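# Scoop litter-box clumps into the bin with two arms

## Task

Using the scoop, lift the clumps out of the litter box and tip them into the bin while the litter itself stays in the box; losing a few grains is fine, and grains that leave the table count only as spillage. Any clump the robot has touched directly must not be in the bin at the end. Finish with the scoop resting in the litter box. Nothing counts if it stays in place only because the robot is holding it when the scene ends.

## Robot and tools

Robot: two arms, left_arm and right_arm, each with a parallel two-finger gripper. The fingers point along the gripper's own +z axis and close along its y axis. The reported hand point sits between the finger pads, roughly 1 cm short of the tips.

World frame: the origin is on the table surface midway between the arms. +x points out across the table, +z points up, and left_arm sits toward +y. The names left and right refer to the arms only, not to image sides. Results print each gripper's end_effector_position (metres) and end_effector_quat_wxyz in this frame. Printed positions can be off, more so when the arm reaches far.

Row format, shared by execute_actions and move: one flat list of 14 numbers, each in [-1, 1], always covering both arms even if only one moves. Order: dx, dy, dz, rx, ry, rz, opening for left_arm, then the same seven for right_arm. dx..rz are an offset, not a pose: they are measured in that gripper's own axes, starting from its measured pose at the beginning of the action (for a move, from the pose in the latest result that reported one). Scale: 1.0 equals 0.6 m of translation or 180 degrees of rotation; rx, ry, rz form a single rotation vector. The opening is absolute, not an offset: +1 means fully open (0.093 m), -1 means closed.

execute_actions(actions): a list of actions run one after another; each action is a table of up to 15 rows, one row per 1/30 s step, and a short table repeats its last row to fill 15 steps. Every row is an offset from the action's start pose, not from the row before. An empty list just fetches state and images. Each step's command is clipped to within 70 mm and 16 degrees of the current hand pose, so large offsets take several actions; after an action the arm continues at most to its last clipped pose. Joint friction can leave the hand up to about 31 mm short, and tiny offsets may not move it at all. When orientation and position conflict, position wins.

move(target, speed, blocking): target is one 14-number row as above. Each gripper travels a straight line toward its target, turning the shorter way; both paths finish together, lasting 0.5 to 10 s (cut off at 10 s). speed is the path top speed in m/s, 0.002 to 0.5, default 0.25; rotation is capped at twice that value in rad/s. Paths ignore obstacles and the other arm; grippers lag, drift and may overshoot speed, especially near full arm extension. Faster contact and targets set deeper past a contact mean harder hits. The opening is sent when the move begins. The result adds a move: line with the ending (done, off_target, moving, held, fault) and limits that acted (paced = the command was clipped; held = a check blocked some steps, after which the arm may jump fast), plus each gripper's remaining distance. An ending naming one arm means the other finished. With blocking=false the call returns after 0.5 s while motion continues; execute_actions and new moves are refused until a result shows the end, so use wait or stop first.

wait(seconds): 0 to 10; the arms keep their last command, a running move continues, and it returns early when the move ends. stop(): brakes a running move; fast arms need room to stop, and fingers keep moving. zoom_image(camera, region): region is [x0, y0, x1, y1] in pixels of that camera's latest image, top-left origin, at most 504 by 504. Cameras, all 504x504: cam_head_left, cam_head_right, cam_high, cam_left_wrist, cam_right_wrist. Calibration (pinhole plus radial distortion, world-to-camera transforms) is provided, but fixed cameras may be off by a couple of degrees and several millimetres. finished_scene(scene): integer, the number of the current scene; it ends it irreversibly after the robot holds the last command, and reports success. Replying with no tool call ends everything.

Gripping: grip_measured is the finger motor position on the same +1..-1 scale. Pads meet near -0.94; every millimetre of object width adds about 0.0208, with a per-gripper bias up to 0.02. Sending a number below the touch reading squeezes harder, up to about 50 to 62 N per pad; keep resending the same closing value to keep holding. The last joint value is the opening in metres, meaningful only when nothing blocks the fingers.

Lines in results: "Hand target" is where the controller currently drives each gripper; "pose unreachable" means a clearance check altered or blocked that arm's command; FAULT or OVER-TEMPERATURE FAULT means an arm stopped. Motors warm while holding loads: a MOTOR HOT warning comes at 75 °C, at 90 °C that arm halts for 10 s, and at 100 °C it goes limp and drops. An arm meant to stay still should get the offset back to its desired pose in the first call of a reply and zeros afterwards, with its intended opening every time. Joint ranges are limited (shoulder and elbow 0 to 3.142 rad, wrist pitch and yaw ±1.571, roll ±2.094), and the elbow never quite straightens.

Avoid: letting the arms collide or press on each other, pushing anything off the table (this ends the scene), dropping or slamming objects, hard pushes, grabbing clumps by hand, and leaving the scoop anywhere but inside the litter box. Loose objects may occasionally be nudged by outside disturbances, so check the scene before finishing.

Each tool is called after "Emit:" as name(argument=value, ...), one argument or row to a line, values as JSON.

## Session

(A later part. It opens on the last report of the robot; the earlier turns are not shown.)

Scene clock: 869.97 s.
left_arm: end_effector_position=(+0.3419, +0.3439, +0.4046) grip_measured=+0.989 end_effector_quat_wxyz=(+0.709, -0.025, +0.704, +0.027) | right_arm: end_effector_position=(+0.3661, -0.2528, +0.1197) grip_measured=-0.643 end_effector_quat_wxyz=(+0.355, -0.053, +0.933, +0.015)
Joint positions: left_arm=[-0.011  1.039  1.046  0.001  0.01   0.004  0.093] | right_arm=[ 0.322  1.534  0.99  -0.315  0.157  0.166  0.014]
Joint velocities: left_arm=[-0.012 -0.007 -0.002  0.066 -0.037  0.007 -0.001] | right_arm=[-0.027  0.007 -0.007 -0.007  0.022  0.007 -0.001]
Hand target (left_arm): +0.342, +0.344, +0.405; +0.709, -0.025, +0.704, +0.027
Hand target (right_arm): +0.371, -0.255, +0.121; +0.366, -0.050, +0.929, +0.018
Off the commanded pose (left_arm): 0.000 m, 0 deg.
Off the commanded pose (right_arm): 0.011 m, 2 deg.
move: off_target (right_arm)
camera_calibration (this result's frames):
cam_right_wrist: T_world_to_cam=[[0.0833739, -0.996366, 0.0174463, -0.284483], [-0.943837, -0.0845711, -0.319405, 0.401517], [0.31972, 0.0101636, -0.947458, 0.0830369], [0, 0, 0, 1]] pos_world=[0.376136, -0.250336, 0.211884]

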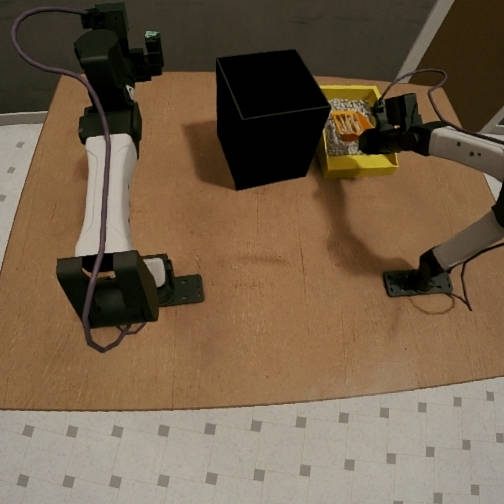

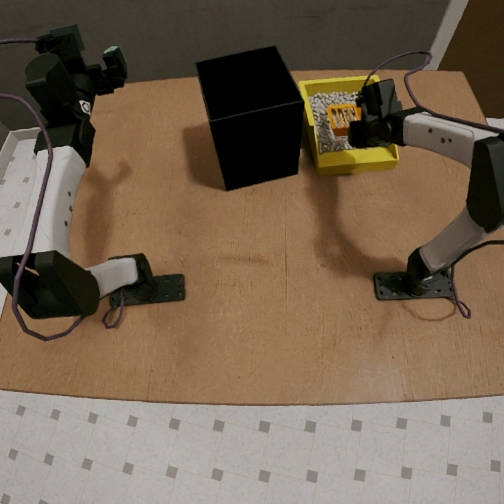

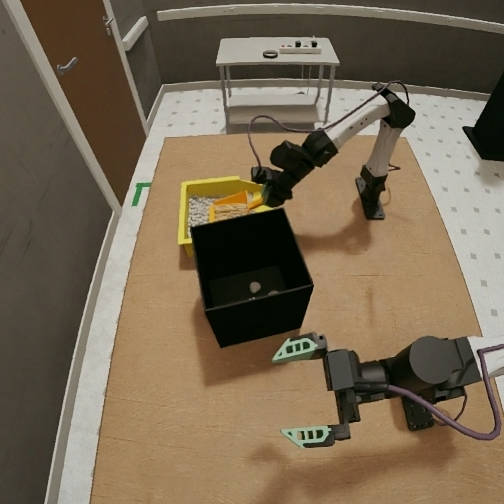

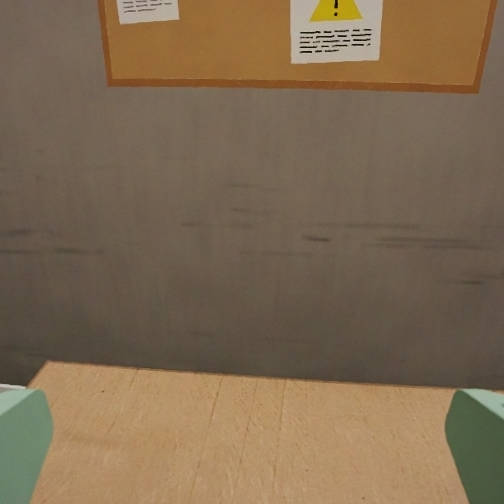

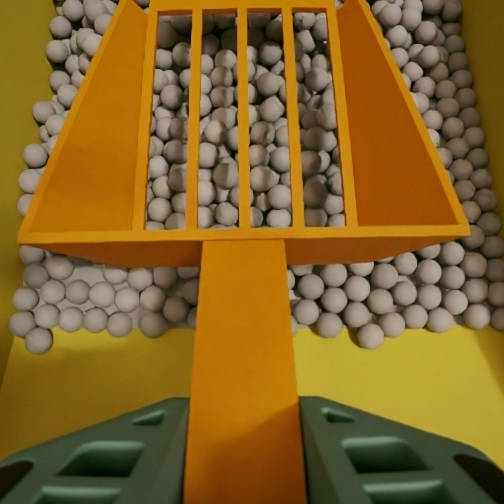

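Emit:
move(
  target=[0,0,0,0,0,0,1, 0.0117,0,0.043,0,-0.012,0,-0.72],
  speed=0.04,
)

Scene clock: 875.90 s.
left_arm: end_effector_position=(+0.3419, +0.3439, +0.4046) grip_measured=+0.989 end_effector_quat_wxyz=(+0.709, -0.025, +0.704, +0.027) | right_arm: end_effector_position=(+0.3752, -0.2495, +0.1007) grip_measured=-0.643 end_effector_quat_wxyz=(+0.367, -0.053, +0.928, +0.018)
Joint positions: left_arm=[-0.011  1.039  1.046  0.001  0.01   0.004  0.093] | right_arm=[ 0.322  1.585  0.941 -0.187  0.157  0.163  0.014]
Joint velocities: left_arm=[ 0.017  0.027  0.012  0.022 -0.022  0.022  0.   ] | right_arm=[-0.017  0.002 -0.007  0.022 -0.007 -0.066 -0.   ]
Hand target (left_arm): +0.342, +0.344, +0.405; +0.709, -0.025, +0.704, +0.027
Hand target (right_arm): +0.377, -0.251, +0.096; +0.372, -0.052, +0.927, +0.016
Off the commanded pose (left_arm): 0.000 m, 0 deg.
Off the commanded pose (right_arm): 0.006 m, 1 deg.
move: done
camera_calibration (this result's frames):
cam_right_wrist: T_world_to_cam=[[0.0852041, -0.996291, 0.0119893, -0.28177], [-0.934892, -0.0841028, -0.344823, 0.403674], [0.344553, 0.0181716, -0.938591, 0.0539076], [0, 0, 0, 1]] pos_world=[0.382826, -0.247755, 0.193172]

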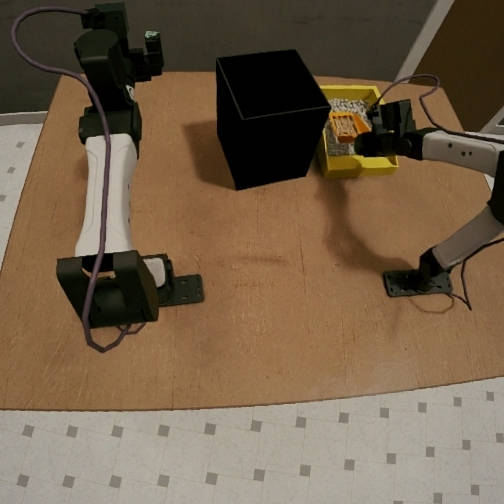

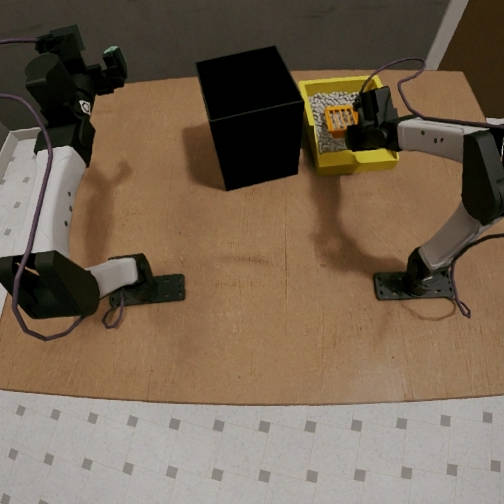

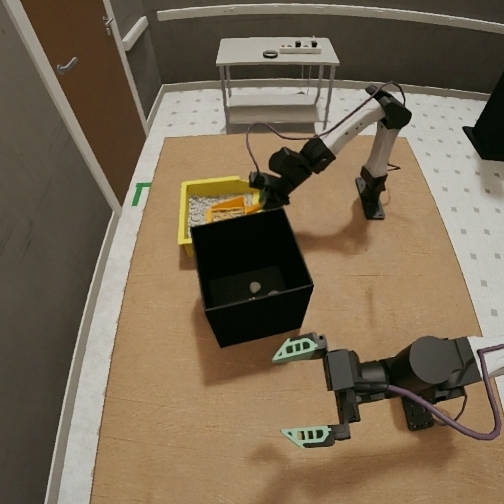

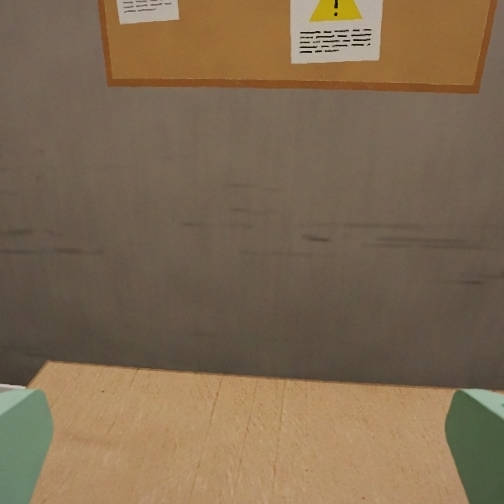

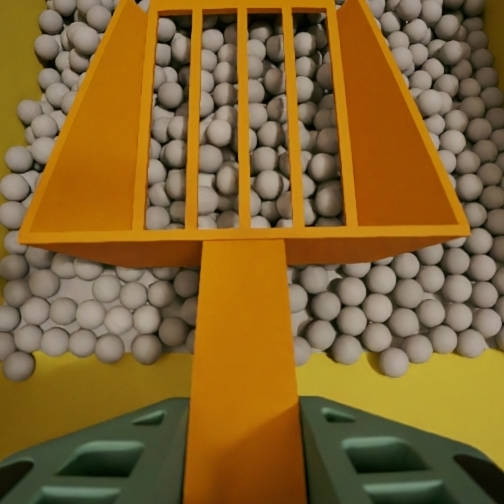

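Emit:
move(
  target=[0,0,0,0,0,0,1, 0.015,0,0.017,0,0,0,-0.72],
  speed=0.03,
)

Scene clock: 879.53 s.
left_arm: end_effector_position=(+0.3419, +0.3439, +0.4046) grip_measured=+0.989 end_effector_quat_wxyz=(+0.709, -0.025, +0.704, +0.027) | right_arm: end_effector_position=(+0.3771, -0.2489, +0.0968) grip_measured=-0.643 end_effector_quat_wxyz=(+0.371, -0.053, +0.927, +0.020)
Joint positions: left_arm=[-0.011  1.039  1.046  0.001  0.01   0.004  0.093] | right_arm=[ 0.322  1.595  0.927 -0.154  0.157  0.163  0.014]
Joint velocities: left_arm=[-0.002  0.002 -0.007  0.007 -0.037  0.022  0.   ] | right_arm=[-0.002 -0.002 -0.012  0.066 -0.022  0.037  0.   ]
Hand target (left_arm): +0.342, +0.344, +0.405; +0.709, -0.025, +0.704, +0.027
Hand target (right_arm): +0.375, -0.249, +0.087; +0.367, -0.053, +0.929, +0.018
Off the commanded pose (left_arm): 0.000 m, 0 deg.
Off the commanded pose (right_arm): 0.010 m, 1 deg.
move: done
camera_calibration (this result's frames):
cam_right_wrist: T_world_to_cam=[[0.0853816, -0.996299, 0.00987036, -0.281089], [-0.931717, -0.0833491, -0.35349, 0.403954], [0.353005, 0.0209852, -0.935386, 0.0467361], [0, 0, 0, 1]] pos_world=[0.383872, -0.24736, 0.189284]

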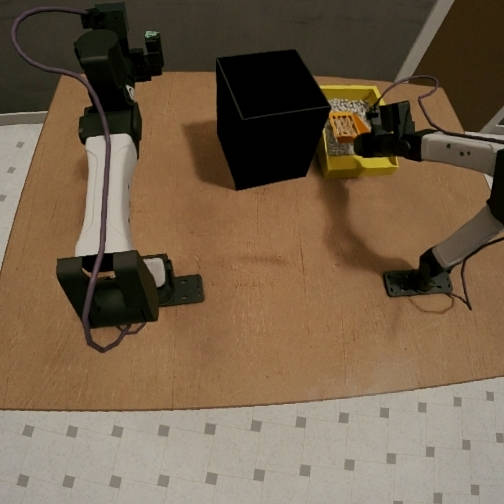

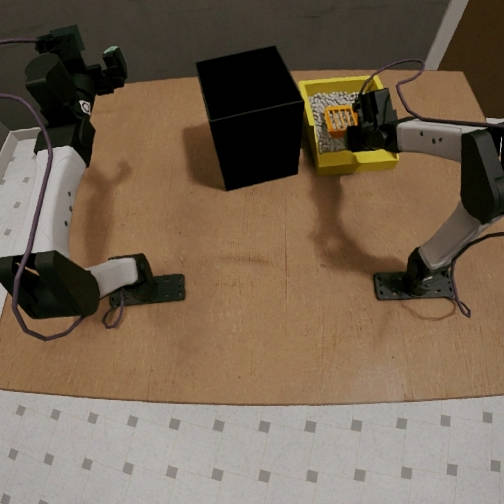

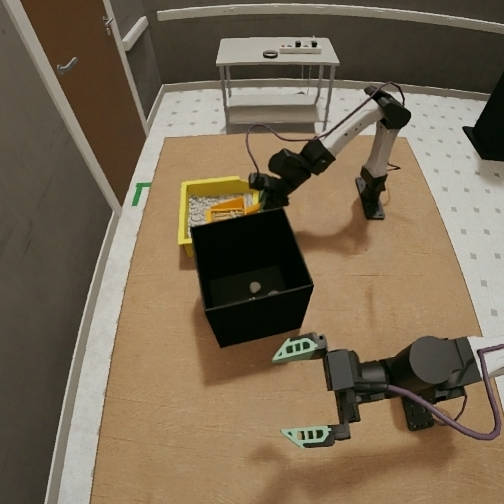

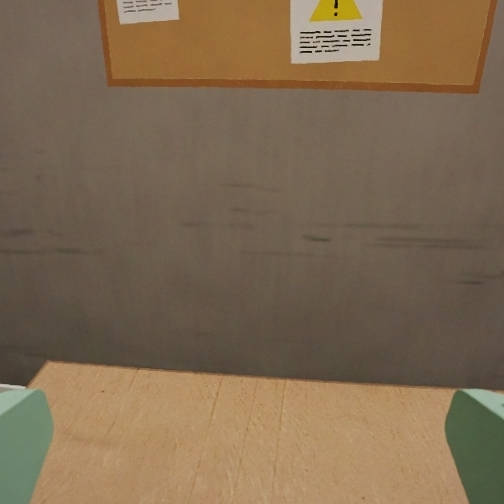

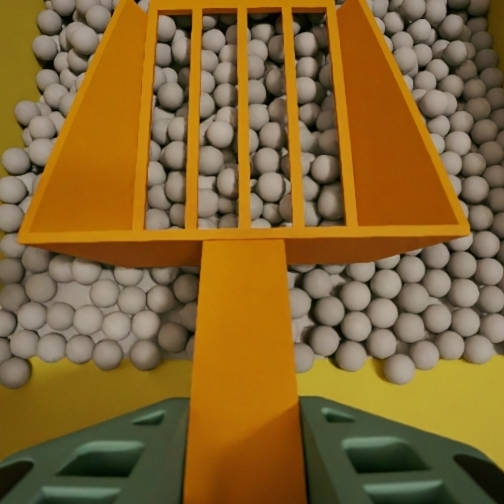

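Resting on litter. Release, then retreat upward.

Emit:
execute_actions(
  actions=[
    [[0,0,0,0,0,0,1, 0.004,0,0.004,0,0,0,-0.6],[0,0,0,0,0,0,1, 0.004,0,0.004,0,0,0,-0.55],[0,0,0,0,0,0,1, 0.004,0,0.004,0,0,0,-0.5],[0,0,0,0,0,0,1, 0.004,0,0.004,0,0,0,-0.46],[0,0,0,0,0,0,1, 0.004,0,0.004,0,0,0,-0.42],[0,0,0,0,0,0,1, 0.004,0,0.004,0,0,0,-0.36],[0,0,0,0,0,0,1, 0.004,0,0.004,0,0,0,-0.28],[0,0,0,0,0,0,1, 0.004,0,0.004,0,0,0,-0.2],[0,0,0,0,0,0,1, 0.004,0,0.004,0,0,0,-0.1],[0,0,0,0,0,0,1, 0.004,0,0.004,0,0,0,0.0],[0,0,0,0,0,0,1, 0.004,0,0.004,0,0,0,0.1]],
  ],
)

Emit:
move(
  target=[0,0,0,0,0,0,1, -0.1,0,-0.2,0,0,0,0.3],
  speed=0.2,
)

Scene clock: 885.07 s.
left_arm: end_effector_position=(+0.3419, +0.3439, +0.4046) grip_measured=+0.989 end_effector_quat_wxyz=(+0.709, -0.025, +0.704, +0.027) | right_arm: end_effector_position=(+0.3771, -0.2489, +0.0968) grip_measured=+0.097 end_effector_quat_wxyz=(+0.372, -0.053, +0.927, +0.020)
Joint positions: left_arm=[-0.011  1.039  1.046  0.001  0.01   0.004  0.093] | right_arm=[ 0.322  1.595  0.927 -0.153  0.157  0.163  0.05 ]
Joint velocities: left_arm=[ 0.002 -0.007 -0.012  0.022 -0.007 -0.022  0.001] | right_arm=[ 0.017  0.002  0.007  0.007 -0.051 -0.022  0.   ]
Hand target (left_arm): +0.342, +0.344, +0.405; +0.709, -0.025, +0.704, +0.027
Hand target (right_arm): +0.377, -0.249, +0.093; +0.371, -0.053, +0.927, +0.019
Off the commanded pose (left_arm): 0.000 m, 0 deg.
Off the commanded pose (right_arm): 0.003 m, 0 deg.
camera_calibration (this result's frames):
cam_right_wrist: T_world_to_cam=[[0.0853781, -0.996301, 0.00977515, -0.281071], [-0.93159, -0.0833043, -0.353836, 0.403966], [0.353342, 0.0211034, -0.935256, 0.0465932], [0, 0, 0, 1]] pos_world=[0.383865, -0.247363, 0.189262]

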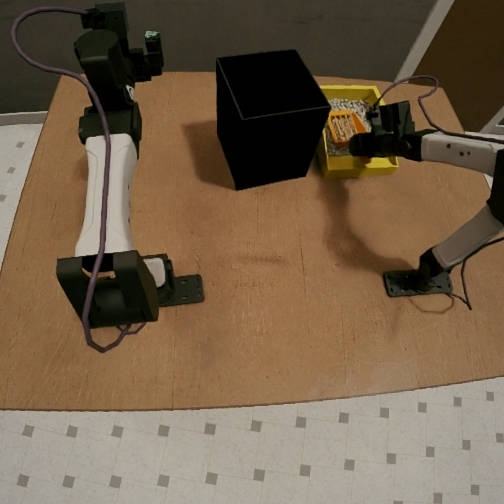

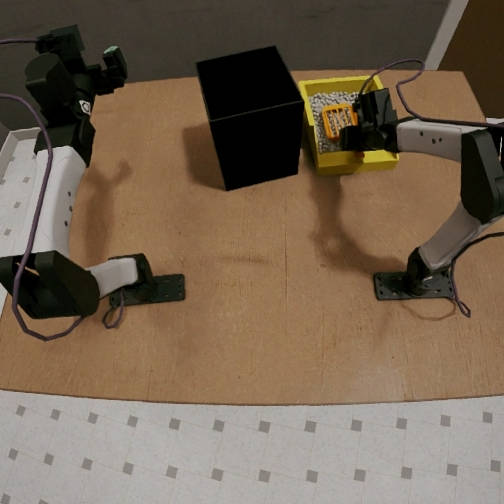

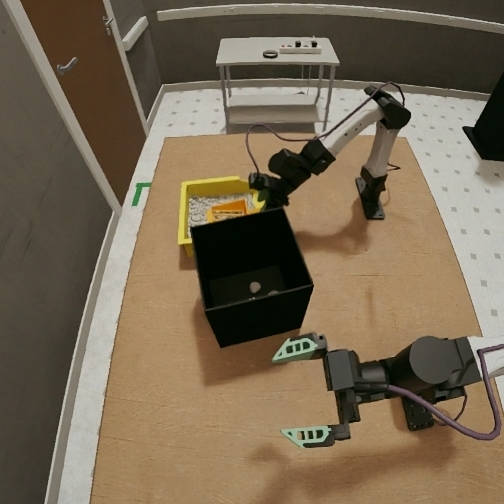

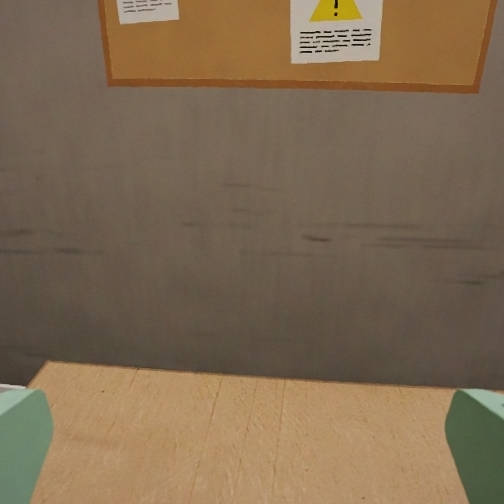

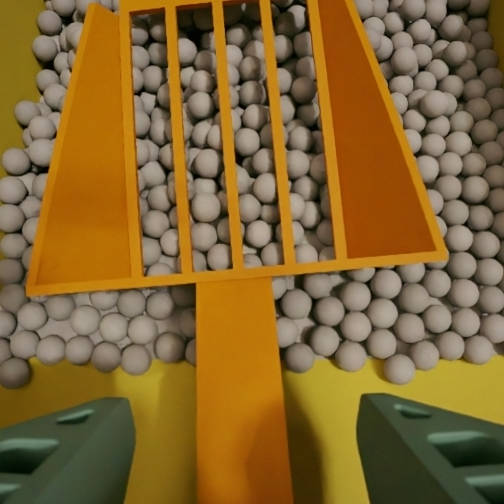

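Scene clock: 886.47 s.
left_arm: end_effector_position=(+0.3419, +0.3439, +0.4046) grip_measured=+0.989 end_effector_quat_wxyz=(+0.709, -0.025, +0.704, +0.027) | right_arm: end_effector_position=(+0.3410, -0.2575, +0.2200) grip_measured=+0.297 end_effector_quat_wxyz=(+0.370, -0.051, +0.927, +0.020)
Joint positions: left_arm=[-0.011  1.039  1.046  0.001  0.01   0.004  0.093] | right_arm=[ 0.335  1.375  1.231 -0.683  0.165  0.176  0.059]
Joint velocities: left_arm=[-0.002 -0.002  0.032  0.051 -0.007 -0.022 -0.   ] | right_arm=[ 0.012 -0.002 -0.002  0.007  0.051 -0.037 -0.   ]
Hand target (left_arm): +0.342, +0.344, +0.405; +0.709, -0.025, +0.704, +0.027
Hand target (right_arm): +0.340, -0.255, +0.225; +0.372, -0.052, +0.927, +0.020
Off the commanded pose (left_arm): 0.000 m, 0 deg.
Off the commanded pose (right_arm): 0.007 m, 0 deg.
move: done
camera_calibration (this result's frames):
cam_right_wrist: T_world_to_cam=[[0.0839159, -0.996446, 0.00735762, -0.286781], [-0.933173, -0.0811728, -0.350142, 0.413485], [0.349495, 0.0225166, -0.936668, 0.176772], [0, 0, 0, 1]] pos_world=[0.348137, -0.256179, 0.312465]

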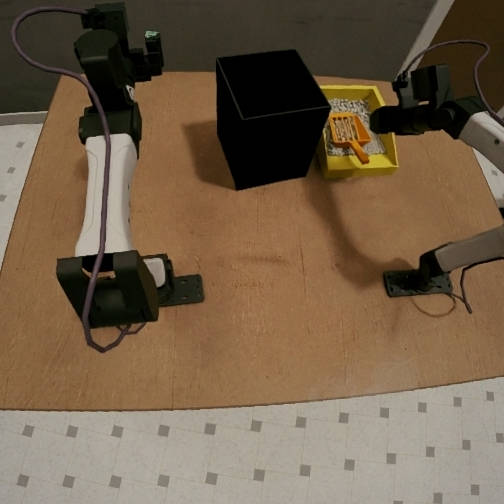

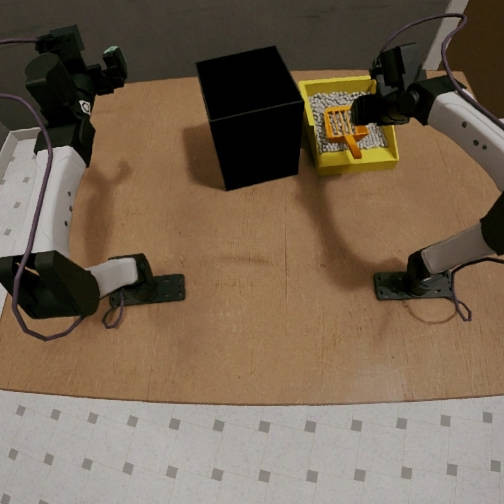

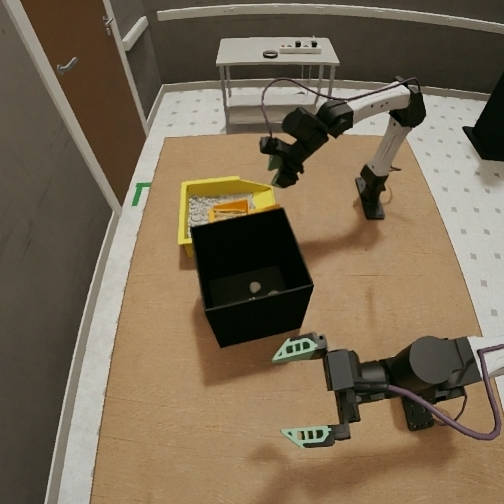

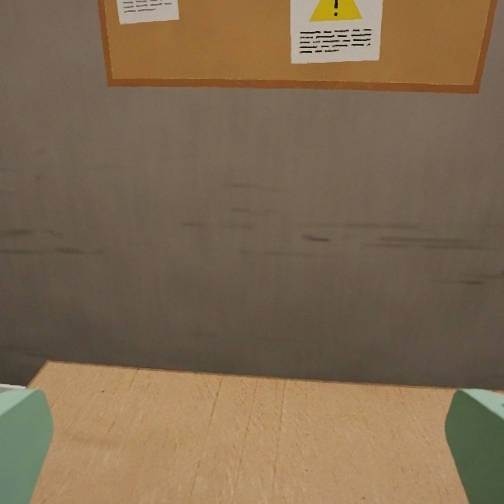

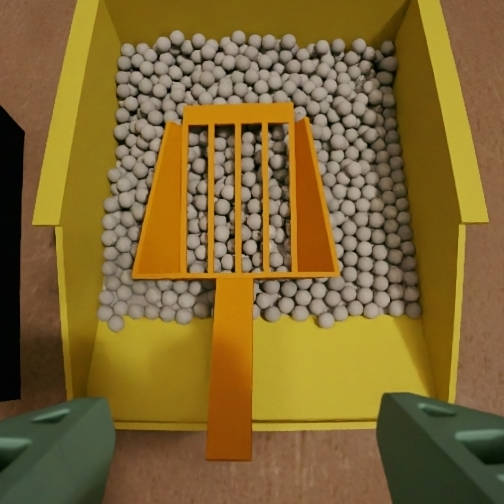

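Emit:
zoom_image(
  camera="cam_right_wrist",
  region=[90, 20, 430, 340],
)

Emit:
zoom_image(
  camera="cam_high",
  region=[180, 200, 330, 350],
)

Region (90, 20, 430, 340) of cam_right_wrist's 504x504 image, scaled by 1.482, with more detail than that image has; it fills the top 474 rows of this view, and the rest is white.

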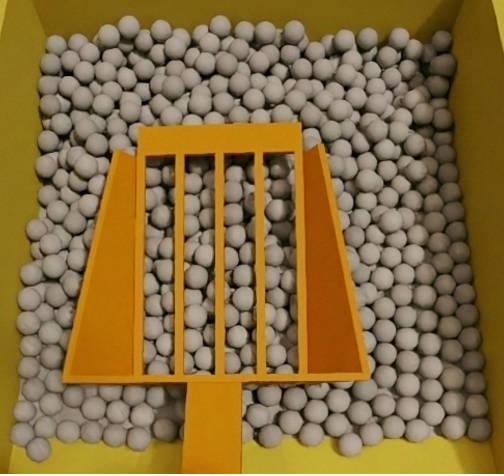

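Region (180, 200, 330, 350) of cam_high's 504x504 image, scaled by 3.360, with more detail than that image has.

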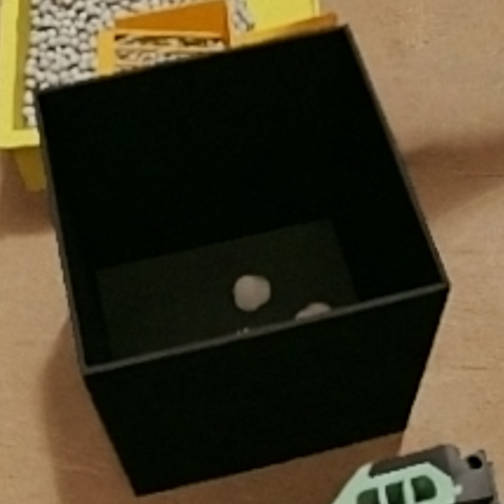

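Emit:
finished_scene(
  scene=1,
)

The scene is finished: the task was done.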